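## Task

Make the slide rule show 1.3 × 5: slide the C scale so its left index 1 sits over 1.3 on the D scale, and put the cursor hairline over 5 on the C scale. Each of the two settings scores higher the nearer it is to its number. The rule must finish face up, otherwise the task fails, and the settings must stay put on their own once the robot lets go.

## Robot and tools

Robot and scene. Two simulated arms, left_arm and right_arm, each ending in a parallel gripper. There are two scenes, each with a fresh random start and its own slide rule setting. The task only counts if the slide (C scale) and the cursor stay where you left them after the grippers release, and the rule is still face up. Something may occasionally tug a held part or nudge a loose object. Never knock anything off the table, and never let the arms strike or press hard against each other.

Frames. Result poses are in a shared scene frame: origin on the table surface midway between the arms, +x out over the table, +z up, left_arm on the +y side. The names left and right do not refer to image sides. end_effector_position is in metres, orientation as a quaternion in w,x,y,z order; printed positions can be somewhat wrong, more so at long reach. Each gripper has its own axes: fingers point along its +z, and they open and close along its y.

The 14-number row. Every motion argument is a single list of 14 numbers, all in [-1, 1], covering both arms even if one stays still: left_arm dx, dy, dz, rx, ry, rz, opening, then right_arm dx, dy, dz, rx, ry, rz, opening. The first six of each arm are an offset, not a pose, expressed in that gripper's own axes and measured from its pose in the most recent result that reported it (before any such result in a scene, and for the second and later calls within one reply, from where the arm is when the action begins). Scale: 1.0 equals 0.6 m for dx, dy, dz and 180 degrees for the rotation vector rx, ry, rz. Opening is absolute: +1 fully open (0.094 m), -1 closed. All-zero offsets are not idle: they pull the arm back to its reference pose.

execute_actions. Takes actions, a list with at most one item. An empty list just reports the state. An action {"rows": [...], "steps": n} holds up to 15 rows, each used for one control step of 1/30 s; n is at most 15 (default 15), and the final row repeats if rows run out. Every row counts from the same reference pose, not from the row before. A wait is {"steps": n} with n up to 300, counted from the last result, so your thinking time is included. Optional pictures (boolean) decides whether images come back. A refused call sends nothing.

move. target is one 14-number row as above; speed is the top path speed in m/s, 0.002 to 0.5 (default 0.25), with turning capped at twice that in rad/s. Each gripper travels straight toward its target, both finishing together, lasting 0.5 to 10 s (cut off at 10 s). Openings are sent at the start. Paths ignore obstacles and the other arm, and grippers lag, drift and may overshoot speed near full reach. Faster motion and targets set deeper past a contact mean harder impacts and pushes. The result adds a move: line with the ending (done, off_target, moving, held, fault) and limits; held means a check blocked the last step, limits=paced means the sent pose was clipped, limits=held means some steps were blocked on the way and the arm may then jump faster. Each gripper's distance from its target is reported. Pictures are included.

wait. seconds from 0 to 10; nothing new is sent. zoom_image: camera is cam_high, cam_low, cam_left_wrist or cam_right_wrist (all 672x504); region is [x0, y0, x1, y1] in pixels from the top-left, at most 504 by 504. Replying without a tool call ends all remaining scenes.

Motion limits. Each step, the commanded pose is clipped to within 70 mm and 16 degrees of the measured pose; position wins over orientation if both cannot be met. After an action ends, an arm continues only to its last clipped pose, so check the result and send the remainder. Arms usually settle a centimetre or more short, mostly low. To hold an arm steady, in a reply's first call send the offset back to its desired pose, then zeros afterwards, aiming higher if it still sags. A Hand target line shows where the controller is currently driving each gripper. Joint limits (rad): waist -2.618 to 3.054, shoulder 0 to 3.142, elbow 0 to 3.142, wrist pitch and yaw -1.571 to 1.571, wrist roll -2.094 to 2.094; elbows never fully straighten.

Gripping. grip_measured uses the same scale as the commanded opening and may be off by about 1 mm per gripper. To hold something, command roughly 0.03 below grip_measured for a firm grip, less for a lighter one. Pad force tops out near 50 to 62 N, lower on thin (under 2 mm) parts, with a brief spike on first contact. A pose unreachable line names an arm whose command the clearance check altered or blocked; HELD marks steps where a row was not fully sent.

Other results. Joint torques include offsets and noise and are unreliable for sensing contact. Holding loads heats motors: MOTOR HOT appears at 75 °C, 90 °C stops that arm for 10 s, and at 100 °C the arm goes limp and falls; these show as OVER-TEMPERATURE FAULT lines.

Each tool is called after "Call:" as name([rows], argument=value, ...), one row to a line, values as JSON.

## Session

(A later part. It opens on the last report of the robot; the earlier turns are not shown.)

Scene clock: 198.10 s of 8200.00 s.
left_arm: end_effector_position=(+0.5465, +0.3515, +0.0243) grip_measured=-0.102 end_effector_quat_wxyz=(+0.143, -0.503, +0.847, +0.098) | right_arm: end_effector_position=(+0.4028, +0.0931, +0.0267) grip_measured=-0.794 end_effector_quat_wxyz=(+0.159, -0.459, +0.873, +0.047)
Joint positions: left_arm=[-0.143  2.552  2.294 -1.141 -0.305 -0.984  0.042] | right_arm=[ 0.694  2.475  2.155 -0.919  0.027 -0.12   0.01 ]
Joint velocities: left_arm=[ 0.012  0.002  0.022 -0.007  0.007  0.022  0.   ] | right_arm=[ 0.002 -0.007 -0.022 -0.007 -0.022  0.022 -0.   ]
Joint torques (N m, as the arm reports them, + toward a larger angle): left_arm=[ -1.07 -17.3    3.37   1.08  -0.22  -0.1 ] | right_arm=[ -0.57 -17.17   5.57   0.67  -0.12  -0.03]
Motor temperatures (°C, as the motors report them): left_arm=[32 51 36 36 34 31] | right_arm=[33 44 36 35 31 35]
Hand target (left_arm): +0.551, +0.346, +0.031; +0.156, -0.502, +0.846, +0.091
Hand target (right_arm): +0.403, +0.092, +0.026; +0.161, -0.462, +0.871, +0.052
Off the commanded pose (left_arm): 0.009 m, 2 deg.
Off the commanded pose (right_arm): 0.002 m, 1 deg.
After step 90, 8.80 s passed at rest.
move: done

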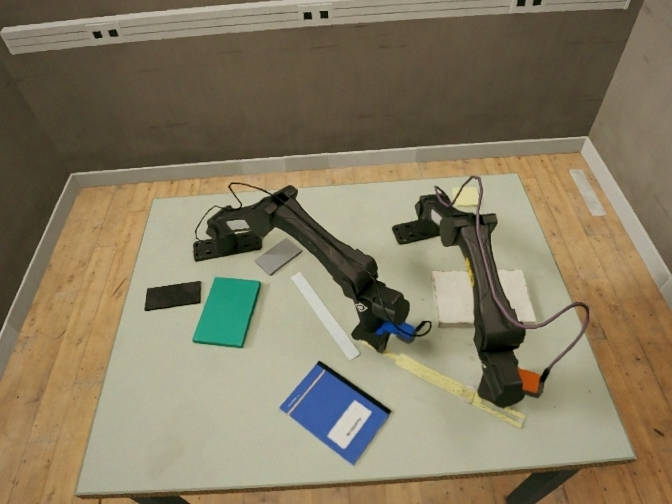

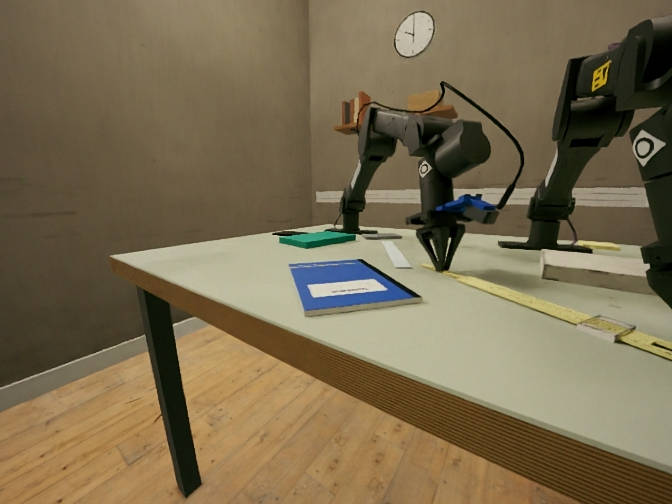

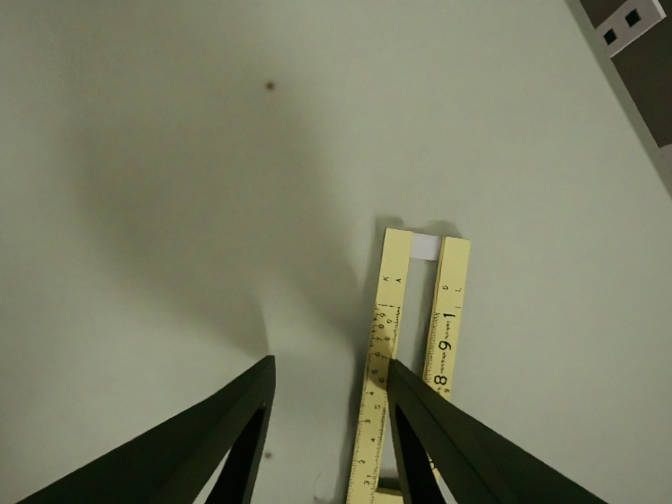

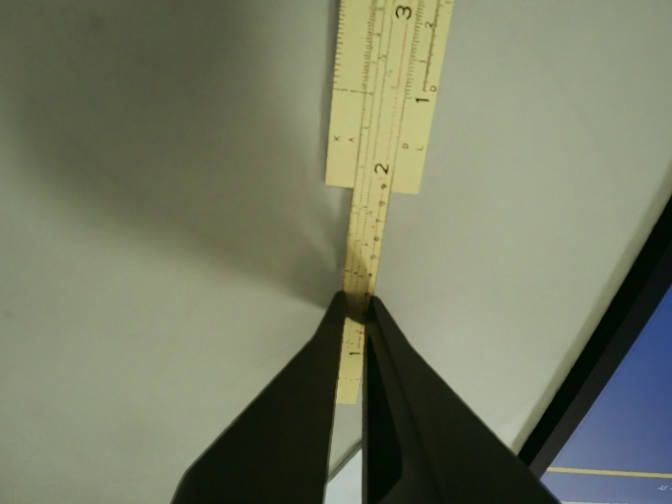

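Call:
move(target=[0,0,-0.02,0,0,0,-0.1, 0,0,0,0,0,-0.07,-0.83], speed=0.05)

Scene clock: 206.53 s of 8200.00 s.
left_arm: end_effector_position=(+0.5444, +0.3524, +0.0242) grip_measured=-0.102 end_effector_quat_wxyz=(+0.141, -0.503, +0.846, +0.102) | right_arm: end_effector_position=(+0.4068, +0.0909, +0.0271) grip_measured=-0.802 end_effector_quat_wxyz=(+0.168, -0.535, +0.828, +0.021)
Joint positions: left_arm=[-0.143  2.552  2.293 -1.149 -0.311 -0.986  0.042] | right_arm=[ 0.694  2.475  2.154 -0.914  0.052 -0.303  0.009]
Joint velocities: left_arm=[ 0.002 -0.002  0.002  0.007 -0.051 -0.051  0.001] | right_arm=[ 0.007  0.007 -0.007  0.022  0.022 -0.037  0.   ]
Joint torques (N m, as the arm reports them, + toward a larger angle): left_arm=[ -0.54 -16.89   5.55   0.61  -0.12  -0.07] | right_arm=[  0.12 -16.23   7.77   0.47  -0.21  -0.25]
Motor temperatures (°C, as the motors report them): left_arm=[32 52 36 37 34 31] | right_arm=[33 44 36 36 31 35]
Hand target (left_arm): +0.545, +0.348, +0.035; +0.143, -0.503, +0.847, +0.098
Hand target (right_arm): +0.403, +0.093, +0.027; +0.163, -0.552, +0.817, +0.029
Off the commanded pose (left_arm): 0.012 m, 1 deg.
Off the commanded pose (right_arm): 0.005 m, 3 deg.
After step 90, 2.97 s passed at rest.
move: off_target (left_arm, right_arm)

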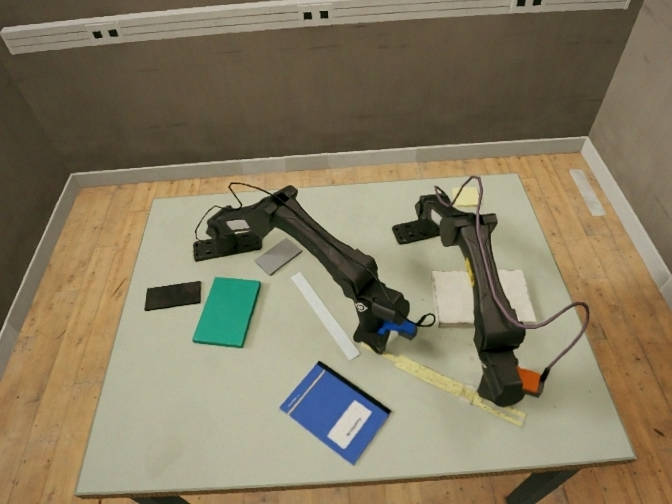

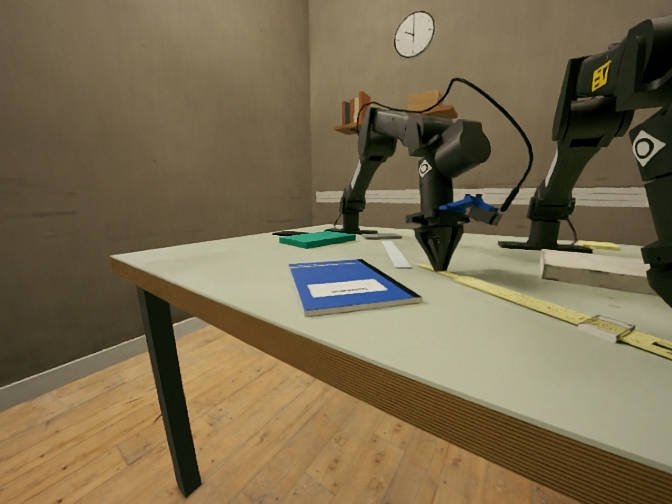

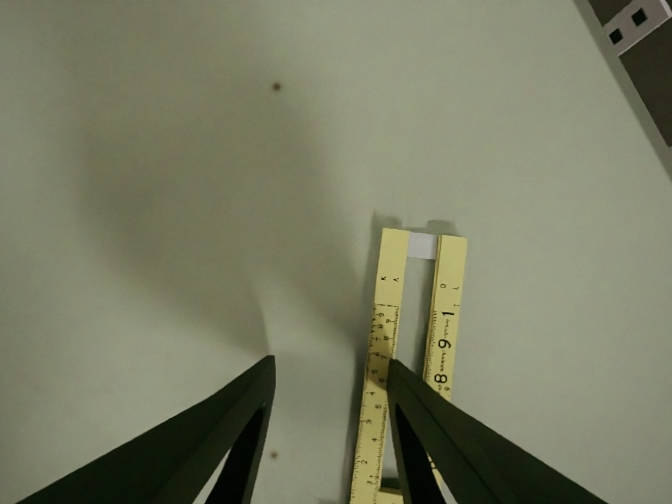

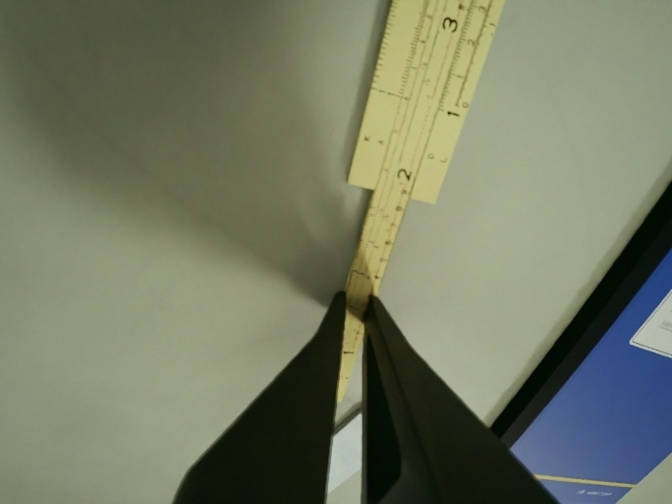

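Call:
move(target=[0,0,-0.05,0,0,0,-0.1, 0,0,0,0,0,0.055,-0.83], speed=0.06)

Call:
move(target=[0,-0.022,0,0,0,0,0.85, 0,0,0,0,0,0,-0.83], speed=0.06)

Call:
move(target=[0,0,0.06,0,0,0,0.85, 0,0,0,0,0,0,-0.83], speed=0.04)

Scene clock: 211.47 s of 8200.00 s.
left_arm: end_effector_position=(+0.5328, +0.3473, +0.0291) grip_measured=-0.102 end_effector_quat_wxyz=(+0.119, -0.501, +0.850, +0.112) | right_arm: end_effector_position=(+0.4082, +0.0900, +0.0273) grip_measured=-0.802 end_effector_quat_wxyz=(+0.168, -0.467, +0.868, +0.030)
Joint positions: left_arm=[-0.151  2.552  2.32  -1.228 -0.31  -0.996  0.042] | right_arm=[ 0.694  2.475  2.154 -0.913  0.062 -0.145  0.009]
Joint velocities: left_arm=[ 0.007  0.017 -0.012 -0.051 -0.007 -0.037  0.001] | right_arm=[ 0.007 -0.022 -0.002  0.081 -0.037  0.051 -0.   ]
Joint torques (N m, as the arm reports them, + toward a larger angle): left_arm=[ -0.88 -18.11   6.23   0.7   -0.22  -0.12] | right_arm=[ -0.08 -16.33   7.89   0.49  -0.06   0.12]
Motor temperatures (°C, as the motors report them): left_arm=[32 52 36 37 34 31] | right_arm=[33 44 36 36 31 35]
Hand target (left_arm): +0.540, +0.343, +0.052; +0.141, -0.503, +0.847, +0.102
Hand target (right_arm): +0.407, +0.091, +0.027; +0.165, -0.462, +0.871, +0.035
Off the commanded pose (left_arm): 0.025 m, 3 deg.
Off the commanded pose (right_arm): 0.002 m, 1 deg.
After step 90, 0.17 s passed at rest.
move: off_target (left_arm)

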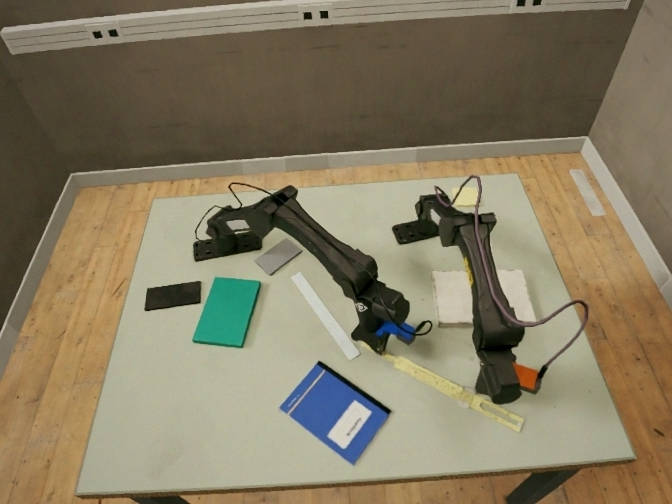

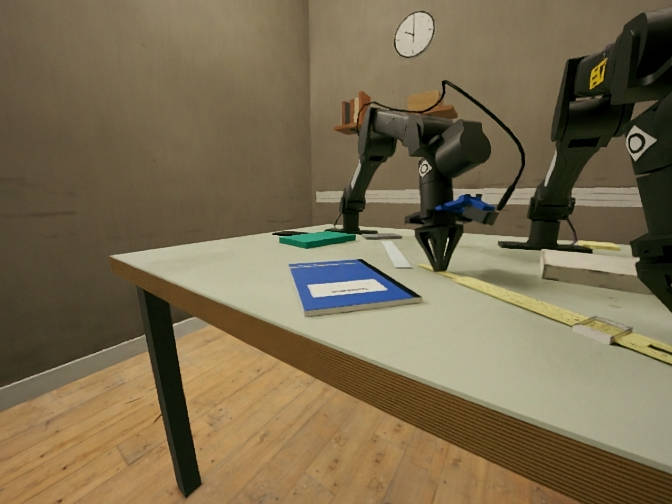

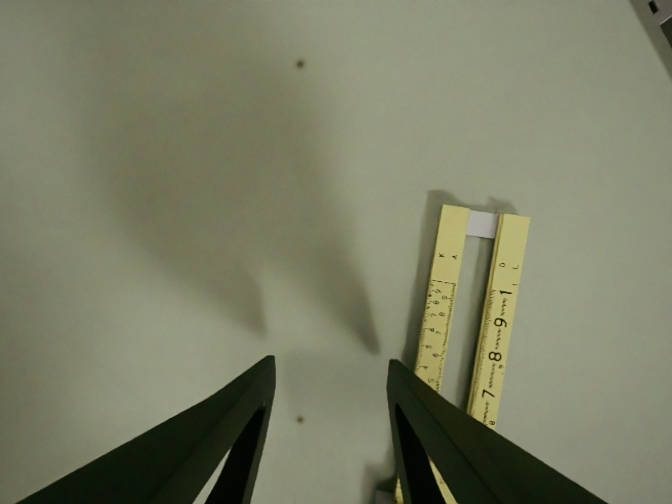

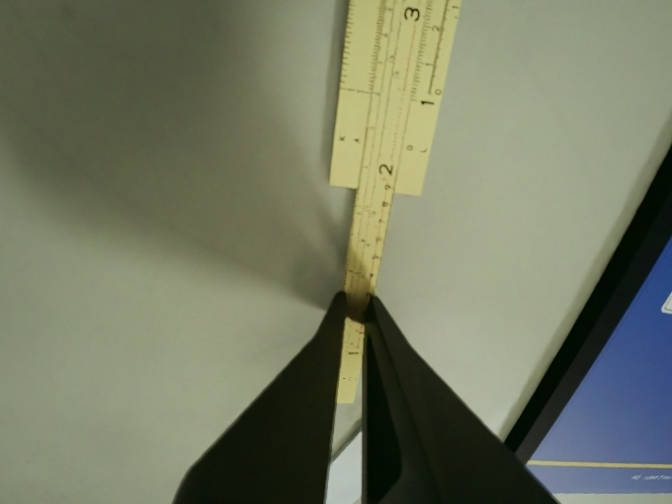

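Scene clock: 212.17 s of 8200.00 s.
left_arm: end_effector_position=(+0.5430, +0.3464, +0.0236) grip_measured=+0.848 end_effector_quat_wxyz=(+0.117, -0.503, +0.849, +0.112) | right_arm: end_effector_position=(+0.4082, +0.0900, +0.0273) grip_measured=-0.802 end_effector_quat_wxyz=(+0.168, -0.467, +0.868, +0.030)
Joint positions: left_arm=[-0.153  2.636  2.459 -1.287 -0.308 -1.002  0.087] | right_arm=[ 0.694  2.475  2.154 -0.913  0.062 -0.144  0.009]
Joint velocities: left_arm=[ 0.002  0.007  0.046  0.066  0.037 -0.007 -0.   ] | right_arm=[-0.002 -0.002  0.022 -0.066 -0.066  0.037 -0.001]
Joint torques (N m, as the arm reports them, + toward a larger angle): left_arm=[ -1.09 -15.83   5.87   0.6   -0.24  -0.05] | right_arm=[  0.1  -16.25   7.88   0.49  -0.01  -0.05]
Motor temperatures (°C, as the motors report them): left_arm=[32 52 36 37 34 31] | right_arm=[33 44 36 36 31 35]
Hand target (left_arm): +0.544, +0.341, +0.029; +0.119, -0.501, +0.850, +0.112
Hand target (right_arm): +0.408, +0.090, +0.027; +0.168, -0.467, +0.868, +0.030
Off the commanded pose (left_arm): 0.007 m, 0 deg.
Off the commanded pose (right_arm): 0.000 m, 0 deg.
move: done

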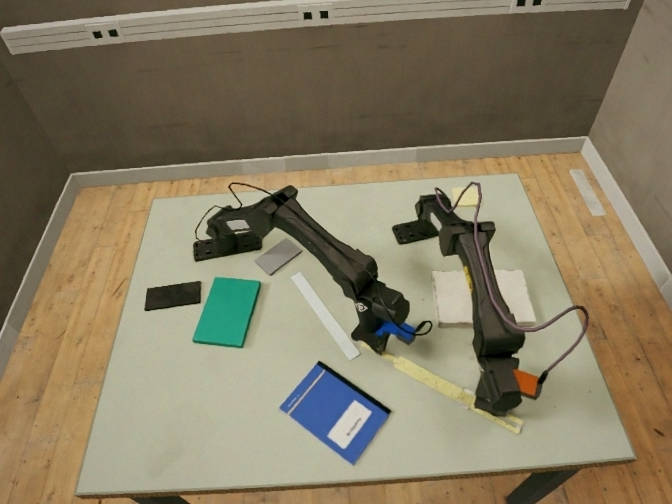

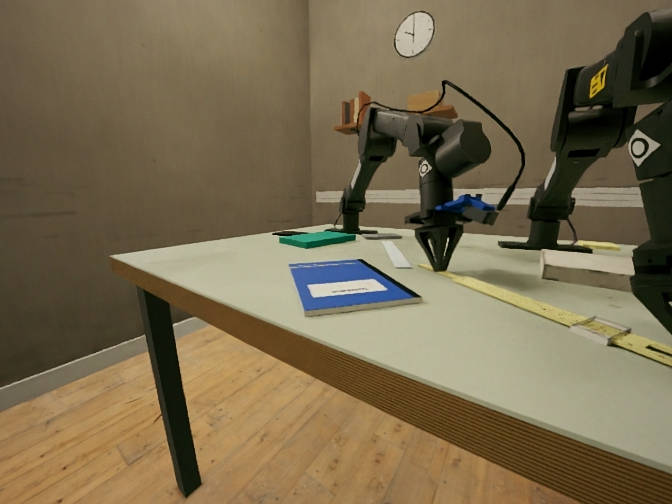

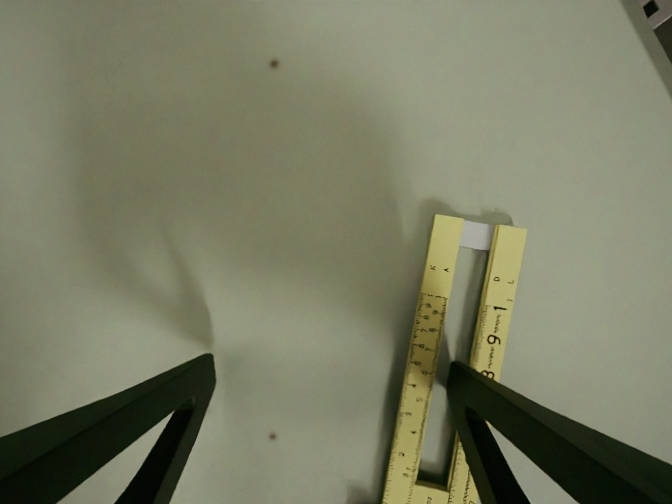

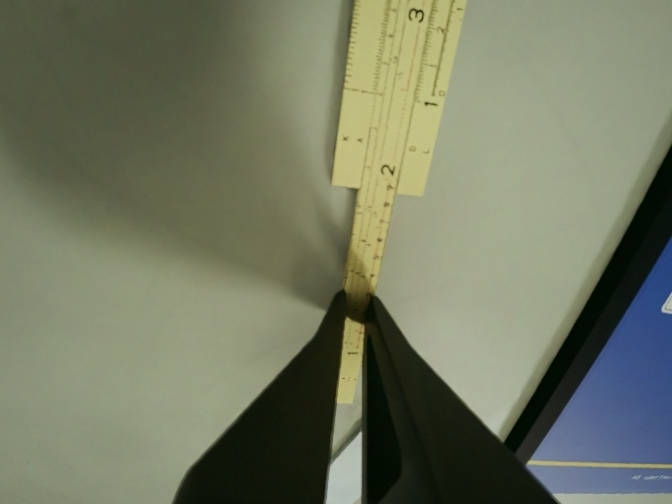

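Scene clock: 213.40 s of 8200.00 s.
left_arm: end_effector_position=(+0.5600, +0.3523, +0.0188) grip_measured=+0.848 end_effector_quat_wxyz=(+0.151, -0.507, +0.843, +0.097) | right_arm: end_effector_position=(+0.4084, +0.0898, +0.0273) grip_measured=-0.802 end_effector_quat_wxyz=(+0.168, -0.466, +0.868, +0.029)
Joint positions: left_arm=[-0.145  2.625  2.407 -1.168 -0.311 -0.995  0.087] | right_arm=[ 0.694  2.475  2.154 -0.913  0.063 -0.142  0.009]
Joint velocities: left_arm=[-0.007  0.007  0.002 -0.007  0.022  0.007 -0.001] | right_arm=[-0.002  0.007 -0.012 -0.037 -0.007 -0.007 -0.   ]
Joint torques (N m, as the arm reports them, + toward a larger angle): left_arm=[  1.25 -13.24   1.62   0.87  -0.13   0.16] | right_arm=[ -0.13 -16.36   7.83   0.47   0.03  -0.05]
Motor temperatures (°C, as the motors report them): left_arm=[32 52 36 37 34 31] | right_arm=[33 44 36 36 31 35]
Hand target (left_arm): +0.546, +0.357, -0.010; +0.116, -0.503, +0.849, +0.112
Hand target (right_arm): +0.408, +0.090, +0.027; +0.168, -0.467, +0.868, +0.030
Off the commanded pose (left_arm): 0.033 m, 4 deg.
Off the commanded pose (right_arm): 0.000 m, 0 deg.
move: off_target (left_arm)

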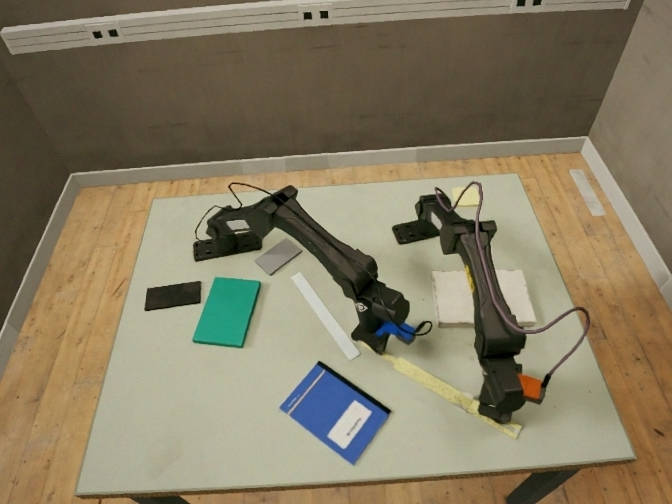

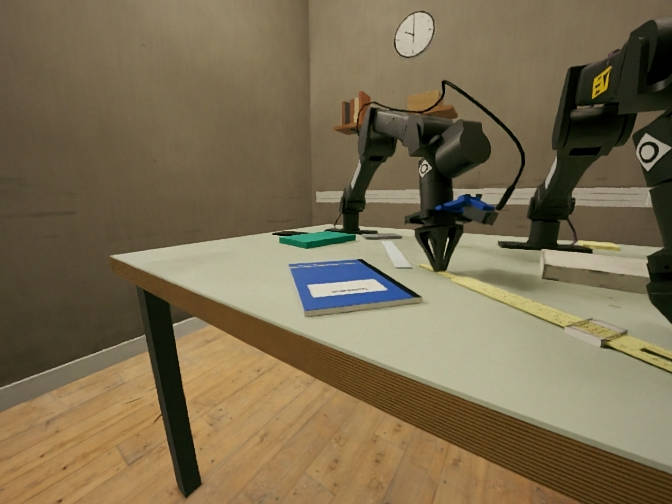

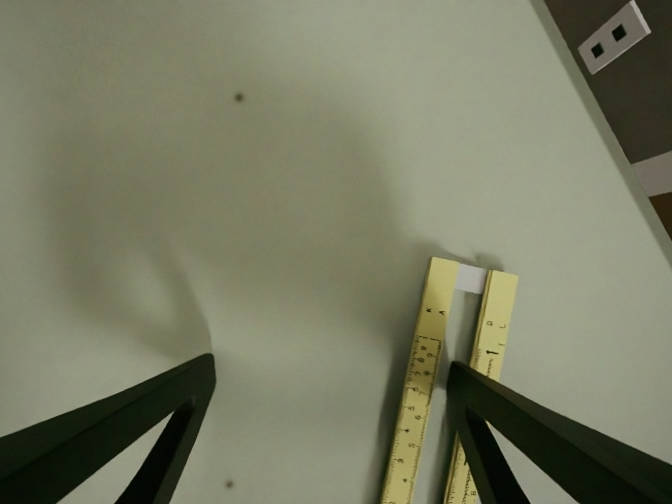

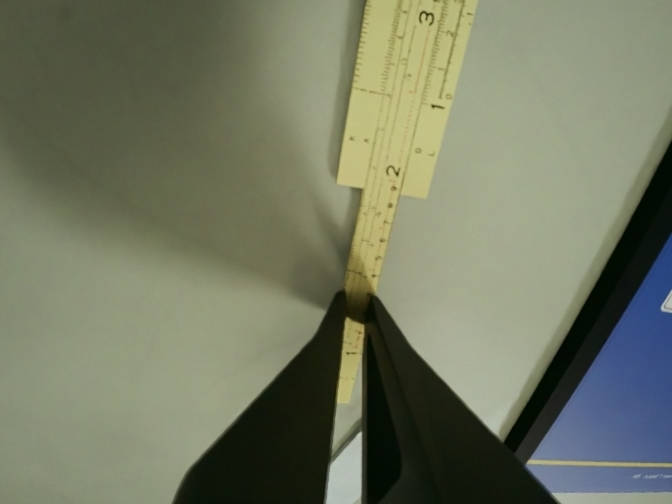

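Call:
move(target=[0,0.08,-0.006,0,0,0,0.85, 0,0,0,0,0,0,-0.83], speed=0.04)

Scene clock: 217.63 s of 8200.00 s.
left_arm: end_effector_position=(+0.5238, +0.3689, +0.0193) grip_measured=+0.848 end_effector_quat_wxyz=(+0.159, -0.505, +0.843, +0.096) | right_arm: end_effector_position=(+0.4083, +0.0899, +0.0273) grip_measured=-0.802 end_effector_quat_wxyz=(+0.168, -0.470, +0.866, +0.029)
Joint positions: left_arm=[-0.108  2.397  1.984 -0.946 -0.309 -0.951  0.087] | right_arm=[ 0.694  2.475  2.154 -0.913  0.062 -0.152  0.009]
Joint velocities: left_arm=[-0.002 -0.012 -0.012 -0.022  0.007  0.007 -0.002] | right_arm=[-0.022  0.007  0.012  0.11  -0.022 -0.081  0.   ]
Joint torques (N m, as the arm reports them, + toward a larger angle): left_arm=[  1.33 -16.25   2.98   0.84  -0.05   0.03] | right_arm=[  0.01 -16.41   7.82   0.5    0.01   0.13]
Motor temperatures (°C, as the motors report them): left_arm=[32 51 36 37 34 31] | right_arm=[33 44 36 36 31 35]
Hand target (left_arm): +0.517, +0.373, +0.021; +0.151, -0.507, +0.843, +0.097
Hand target (right_arm): +0.408, +0.090, +0.027; +0.168, -0.466, +0.868, +0.029
Off the commanded pose (left_arm): 0.009 m, 1 deg.
Off the commanded pose (right_arm): 0.000 m, 1 deg.
move: done

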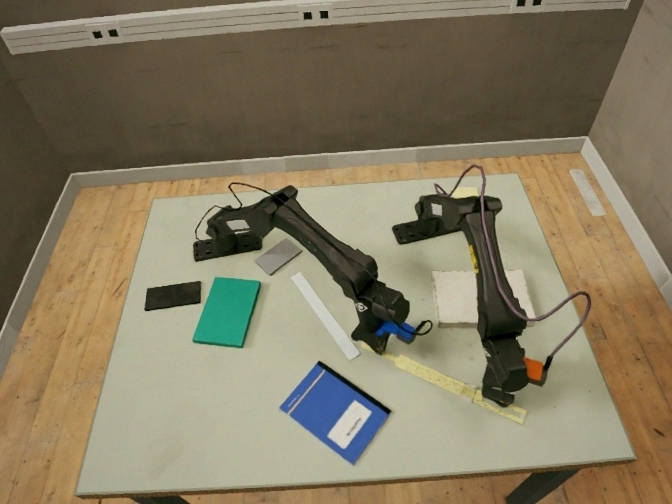

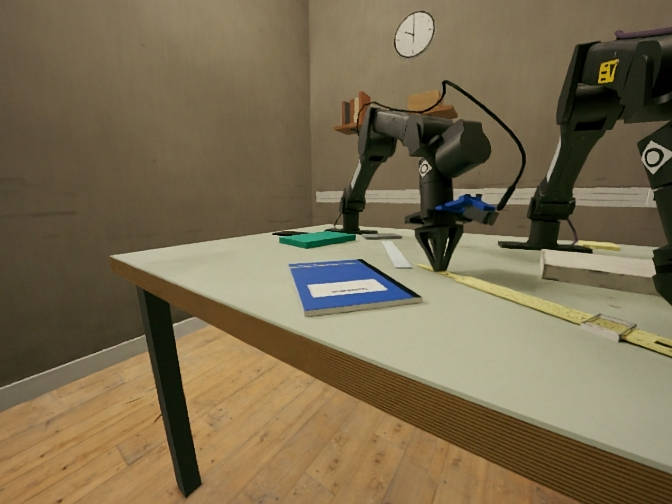

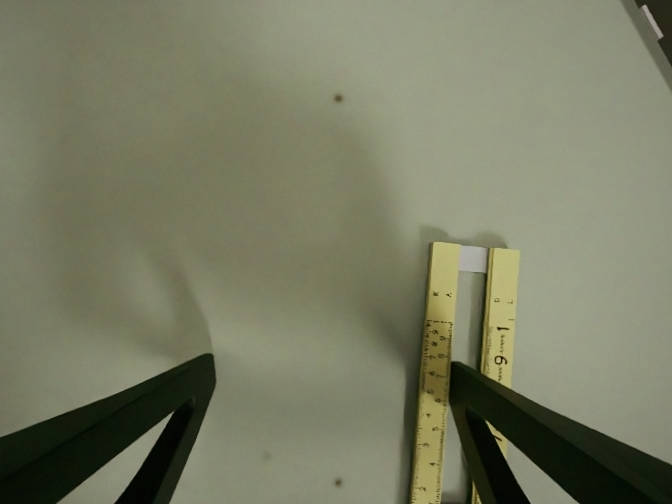

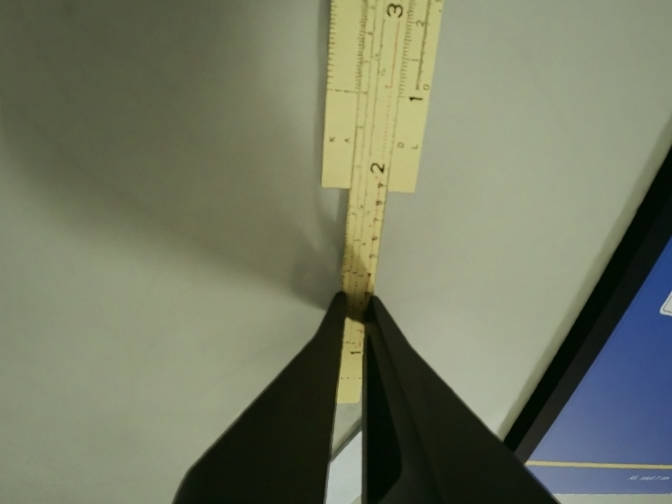

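Call:
move(target=[0,-0.02,0,0,0,0,-0.3, 0,0,0,0,0,0,-0.83], speed=0.02)

Call:
move(target=[0,0,0.005,0,0,0,-0.9, 0,0,0,0,0,0,-0.83], speed=0.02)

Scene clock: 222.40 s of 8200.00 s.
left_arm: end_effector_position=(+0.5335, +0.3664, +0.0199) grip_measured=-0.298 end_effector_quat_wxyz=(+0.161, -0.504, +0.843, +0.094) | right_arm: end_effector_position=(+0.4063, +0.0917, +0.0272) grip_measured=-0.802 end_effector_quat_wxyz=(+0.166, -0.480, +0.861, +0.034)
Joint positions: left_arm=[-0.114  2.435  2.053 -0.972 -0.309 -0.954  0.033] | right_arm=[ 0.694  2.475  2.154 -0.913  0.048 -0.172  0.009]
Joint velocities: left_arm=[-0.022 -0.007  0.012 -0.051 -0.022  0.037  0.001] | right_arm=[-0.012 -0.002 -0.007  0.007  0.007  0.022  0.001]
Joint torques (N m, as the arm reports them, + toward a larger angle): left_arm=[ -0.66 -14.1    5.73   0.79  -0.2   -0.13] | right_arm=[ -0.1  -16.23   7.64   0.5    0.18   0.18]
Motor temperatures (°C, as the motors report them): left_arm=[32 51 35 37 34 31] | right_arm=[33 44 36 36 31 35]
Hand target (left_arm): +0.534, +0.363, +0.020; +0.159, -0.505, +0.843, +0.096
Hand target (right_arm): +0.408, +0.090, +0.027; +0.168, -0.470, +0.866, +0.029
Off the commanded pose (left_arm): 0.003 m, 0 deg.
Off the commanded pose (right_arm): 0.003 m, 1 deg.
After step 90, 0.93 s passed at rest.
move: done

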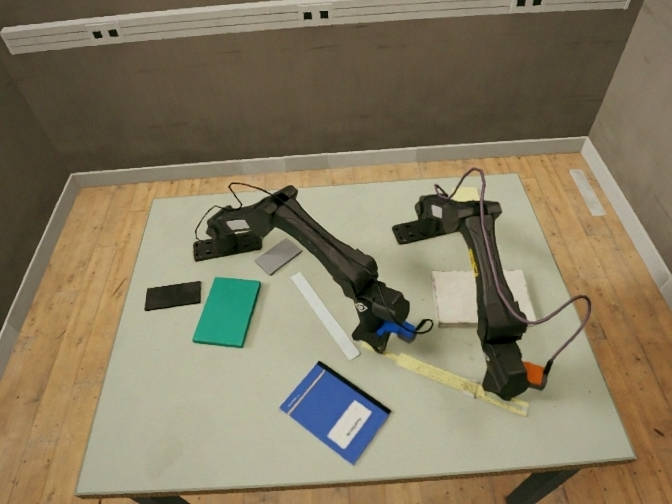

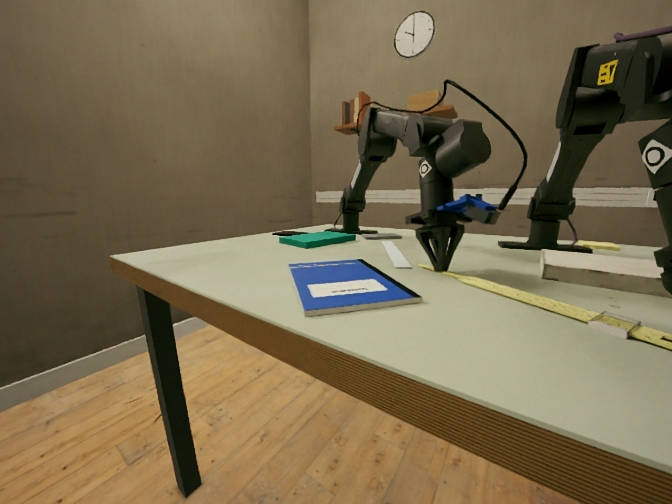

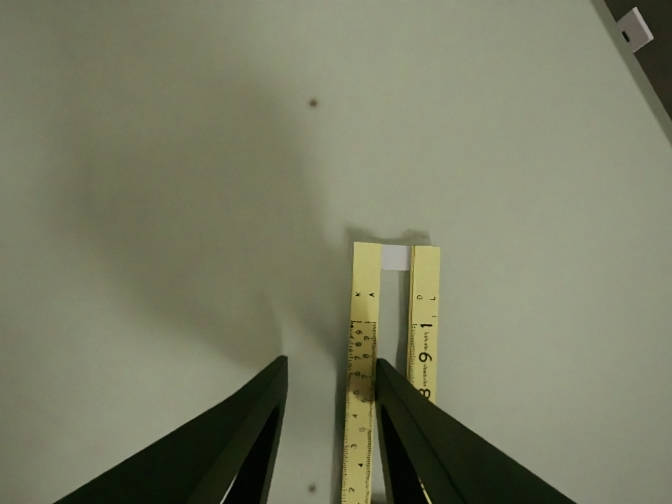

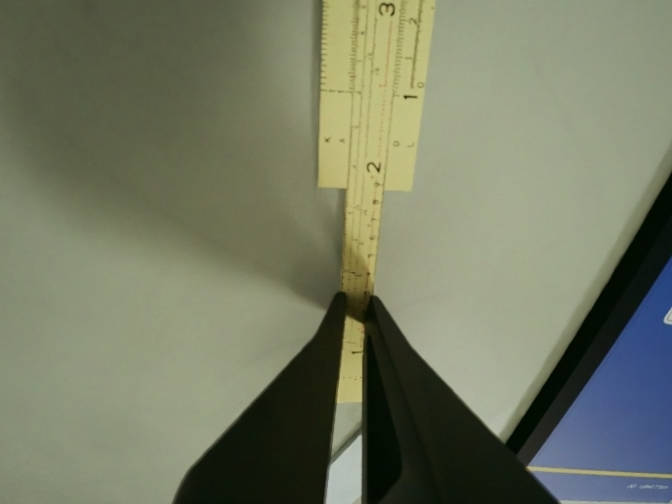

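Scene clock: 223.10 s of 8200.00 s.
left_arm: end_effector_position=(+0.5358, +0.3656, +0.0202) grip_measured=-0.839 end_effector_quat_wxyz=(+0.164, -0.504, +0.843, +0.090) | right_arm: end_effector_position=(+0.4054, +0.0925, +0.0271) grip_measured=-0.802 end_effector_quat_wxyz=(+0.165, -0.487, +0.857, +0.036)
Joint positions: left_arm=[-0.114  2.435  2.054 -0.963 -0.304 -0.954  0.008] | right_arm=[ 0.694  2.475  2.154 -0.913  0.041 -0.186  0.009]
Joint velocities: left_arm=[-0.007  0.002  0.027 -0.007  0.066 -0.066  0.   ] | right_arm=[-0.017 -0.002  0.007  0.007  0.037 -0.022  0.   ]
Joint torques (N m, as the arm reports them, + toward a larger angle): left_arm=[  0.25 -14.63   4.09   0.99  -0.24   0.  ] | right_arm=[ -0.15 -16.21   8.04   0.56   0.15   0.13]
Motor temperatures (°C, as the motors report them): left_arm=[32 51 35 37 34 31] | right_arm=[33 44 36 36 31 35]
Hand target (left_arm): +0.534, +0.367, +0.017; +0.162, -0.504, +0.843, +0.094
Hand target (right_arm): +0.406, +0.092, +0.027; +0.166, -0.480, +0.861, +0.034
Off the commanded pose (left_arm): 0.004 m, 1 deg.
Off the commanded pose (right_arm): 0.001 m, 1 deg.
move: done

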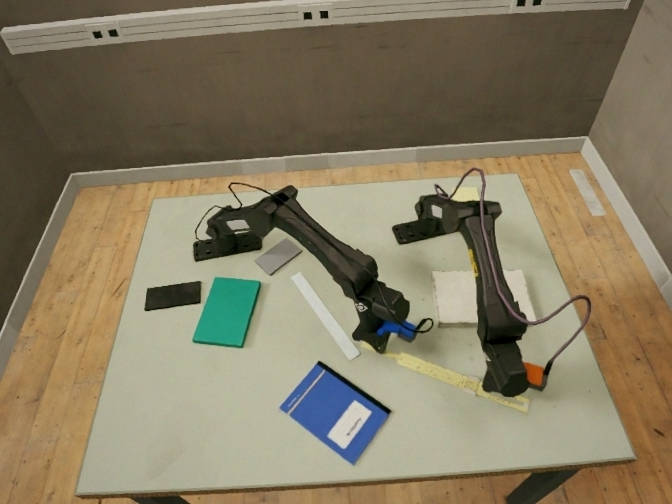

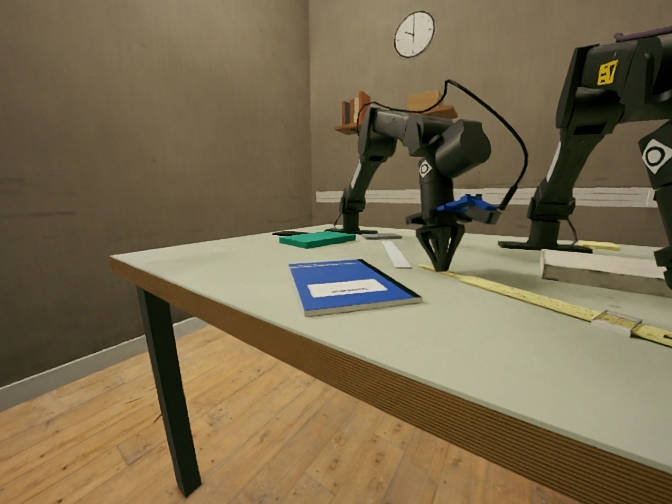

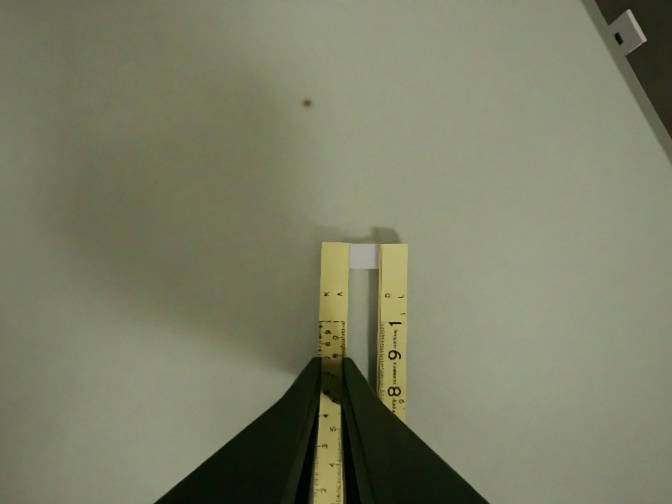

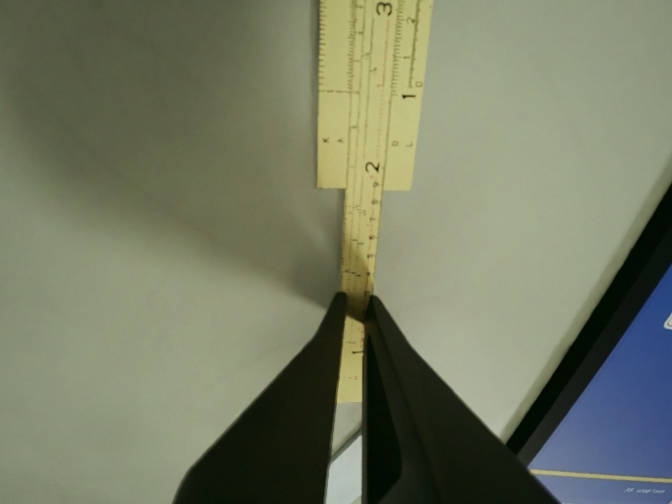

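Call:
move(target=[0.077,-0.004,-0.030,0,0,0,-0.9, 0,0,0,0,0,0,-0.86], speed=0.03)

Scene clock: 228.00 s of 8200.00 s.
left_arm: end_effector_position=(+0.5259, +0.3405, +0.0195) grip_measured=-0.839 end_effector_quat_wxyz=(+0.188, -0.509, +0.834, +0.101) | right_arm: end_effector_position=(+0.4045, +0.0916, +0.0267) grip_measured=-0.802 end_effector_quat_wxyz=(+0.163, -0.491, +0.855, +0.034)
Joint positions: left_arm=[-0.181  2.361  1.903 -0.877 -0.363 -1.029  0.008] | right_arm=[ 0.694  2.475  2.154 -0.918  0.04  -0.196  0.009]
Joint velocities: left_arm=[ 0.002 -0.002  0.007  0.066  0.081  0.037 -0.001] | right_arm=[ 0.002 -0.002  0.007  0.007 -0.037 -0.022  0.   ]
Joint torques (N m, as the arm reports them, + toward a larger angle): left_arm=[ -2.18 -16.34   2.83   0.6    0.27  -0.28] | right_arm=[ -0.08 -16.29   7.73   0.49   0.06   0.14]
Motor temperatures (°C, as the motors report them): left_arm=[32 51 35 37 34 31] | right_arm=[33 44 36 36 31 35]
Hand target (left_arm): +0.515, +0.322, +0.020; +0.165, -0.504, +0.843, +0.090
Hand target (right_arm): +0.405, +0.092, +0.027; +0.165, -0.487, +0.857, +0.036
Off the commanded pose (left_arm): 0.023 m, 3 deg.
Off the commanded pose (right_arm): 0.001 m, 1 deg.
move: off_target (left_arm)

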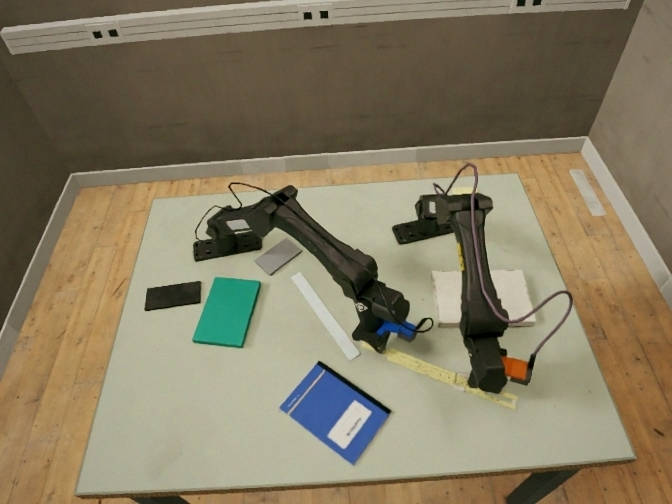

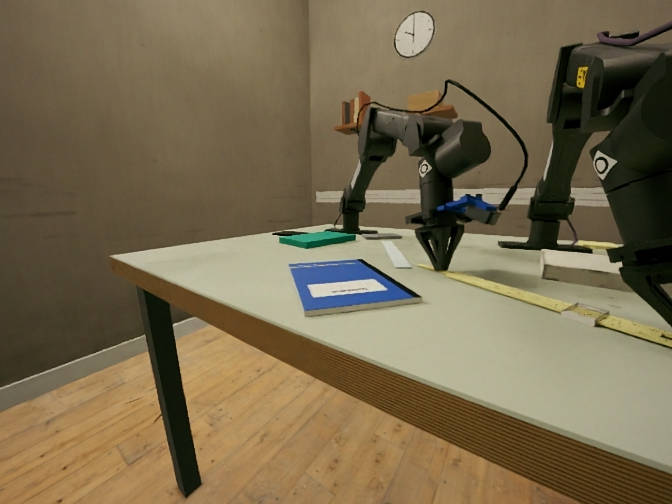

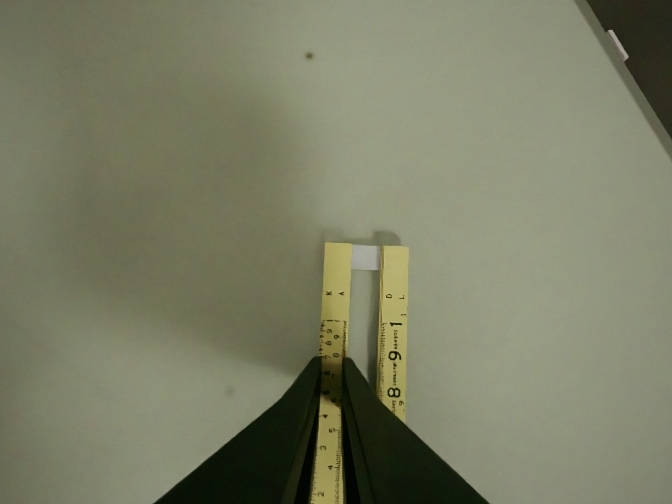

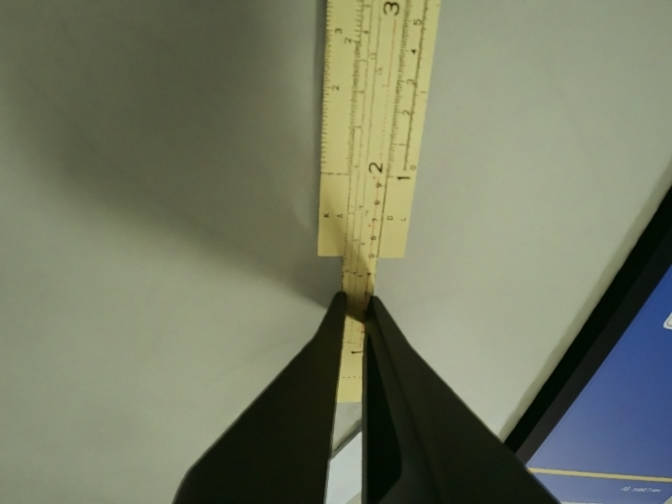

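Call:
move(target=[0.05,-0.006,-0.018,0,0,0,-0.9, 0,0,0,0,0,0,-0.86], speed=0.03)

Scene clock: 230.87 s of 8200.00 s.
left_arm: end_effector_position=(+0.5241, +0.3305, +0.0194) grip_measured=-0.839 end_effector_quat_wxyz=(+0.210, -0.510, +0.826, +0.117) | right_arm: end_effector_position=(+0.4046, +0.0909, +0.0265) grip_measured=-0.802 end_effector_quat_wxyz=(+0.162, -0.494, +0.854, +0.032)
Joint positions: left_arm=[-0.22   2.343  1.852 -0.836 -0.423 -1.07   0.008] | right_arm=[ 0.694  2.475  2.154 -0.92   0.043 -0.202  0.009]
Joint velocities: left_arm=[-0.002 -0.002  0.007  0.051  0.007 -0.022 -0.002] | right_arm=[-0.002 -0.007 -0.022  0.022  0.037 -0.007  0.   ]
Joint torques (N m, as the arm reports them, + toward a larger angle): left_arm=[ -2.42 -15.71   2.83   0.69   0.28  -0.33] | right_arm=[  0.21 -16.07   7.89   0.51  -0.02   0.09]
Motor temperatures (°C, as the motors report them): left_arm=[32 51 35 37 34 31] | right_arm=[33 44 36 36 31 35]
Hand target (left_arm): +0.515, +0.311, +0.017; +0.188, -0.508, +0.834, +0.102
Hand target (right_arm): +0.405, +0.092, +0.027; +0.163, -0.491, +0.855, +0.034
Off the commanded pose (left_arm): 0.022 m, 3 deg.
Off the commanded pose (right_arm): 0.001 m, 0 deg.
move: off_target (left_arm)

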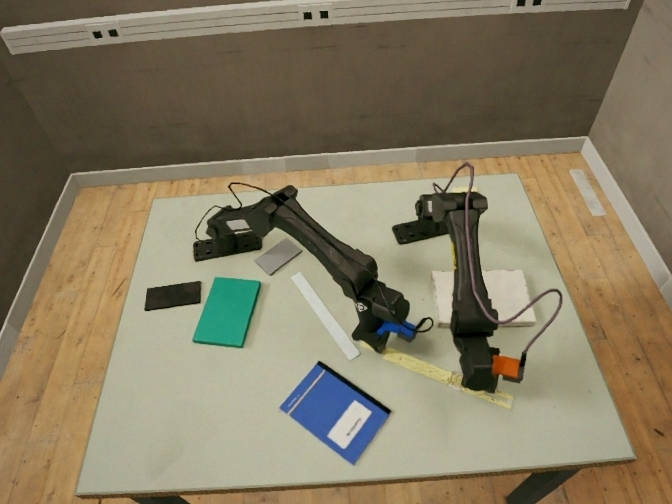

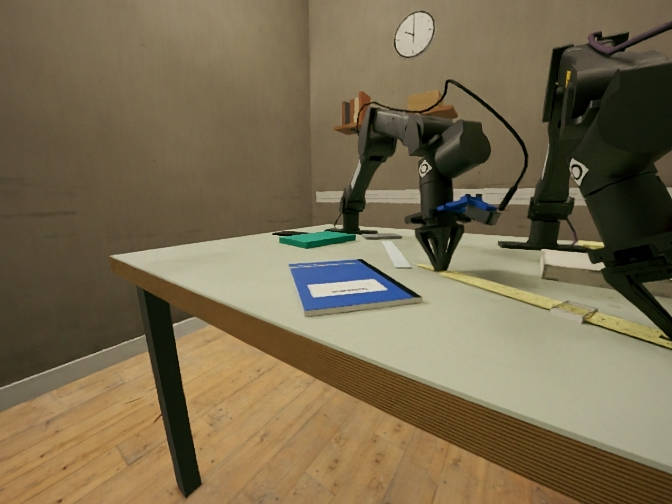

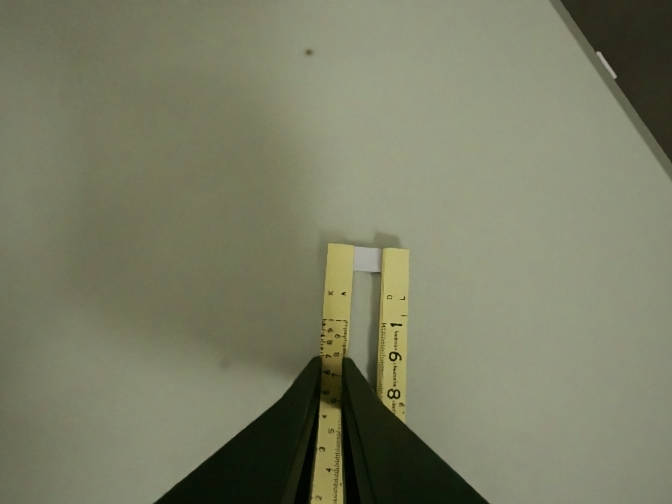

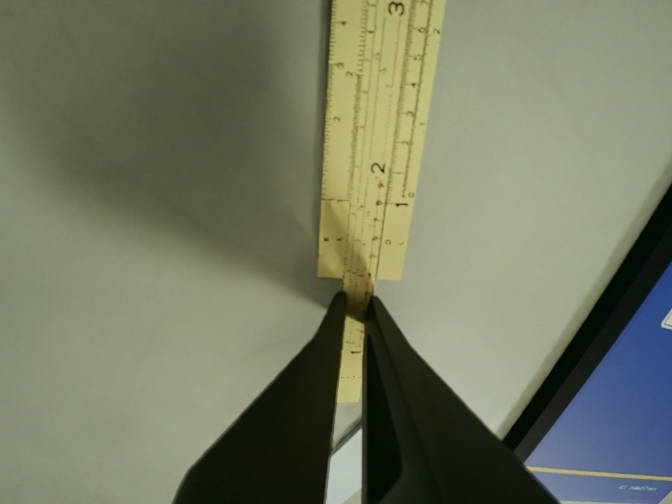

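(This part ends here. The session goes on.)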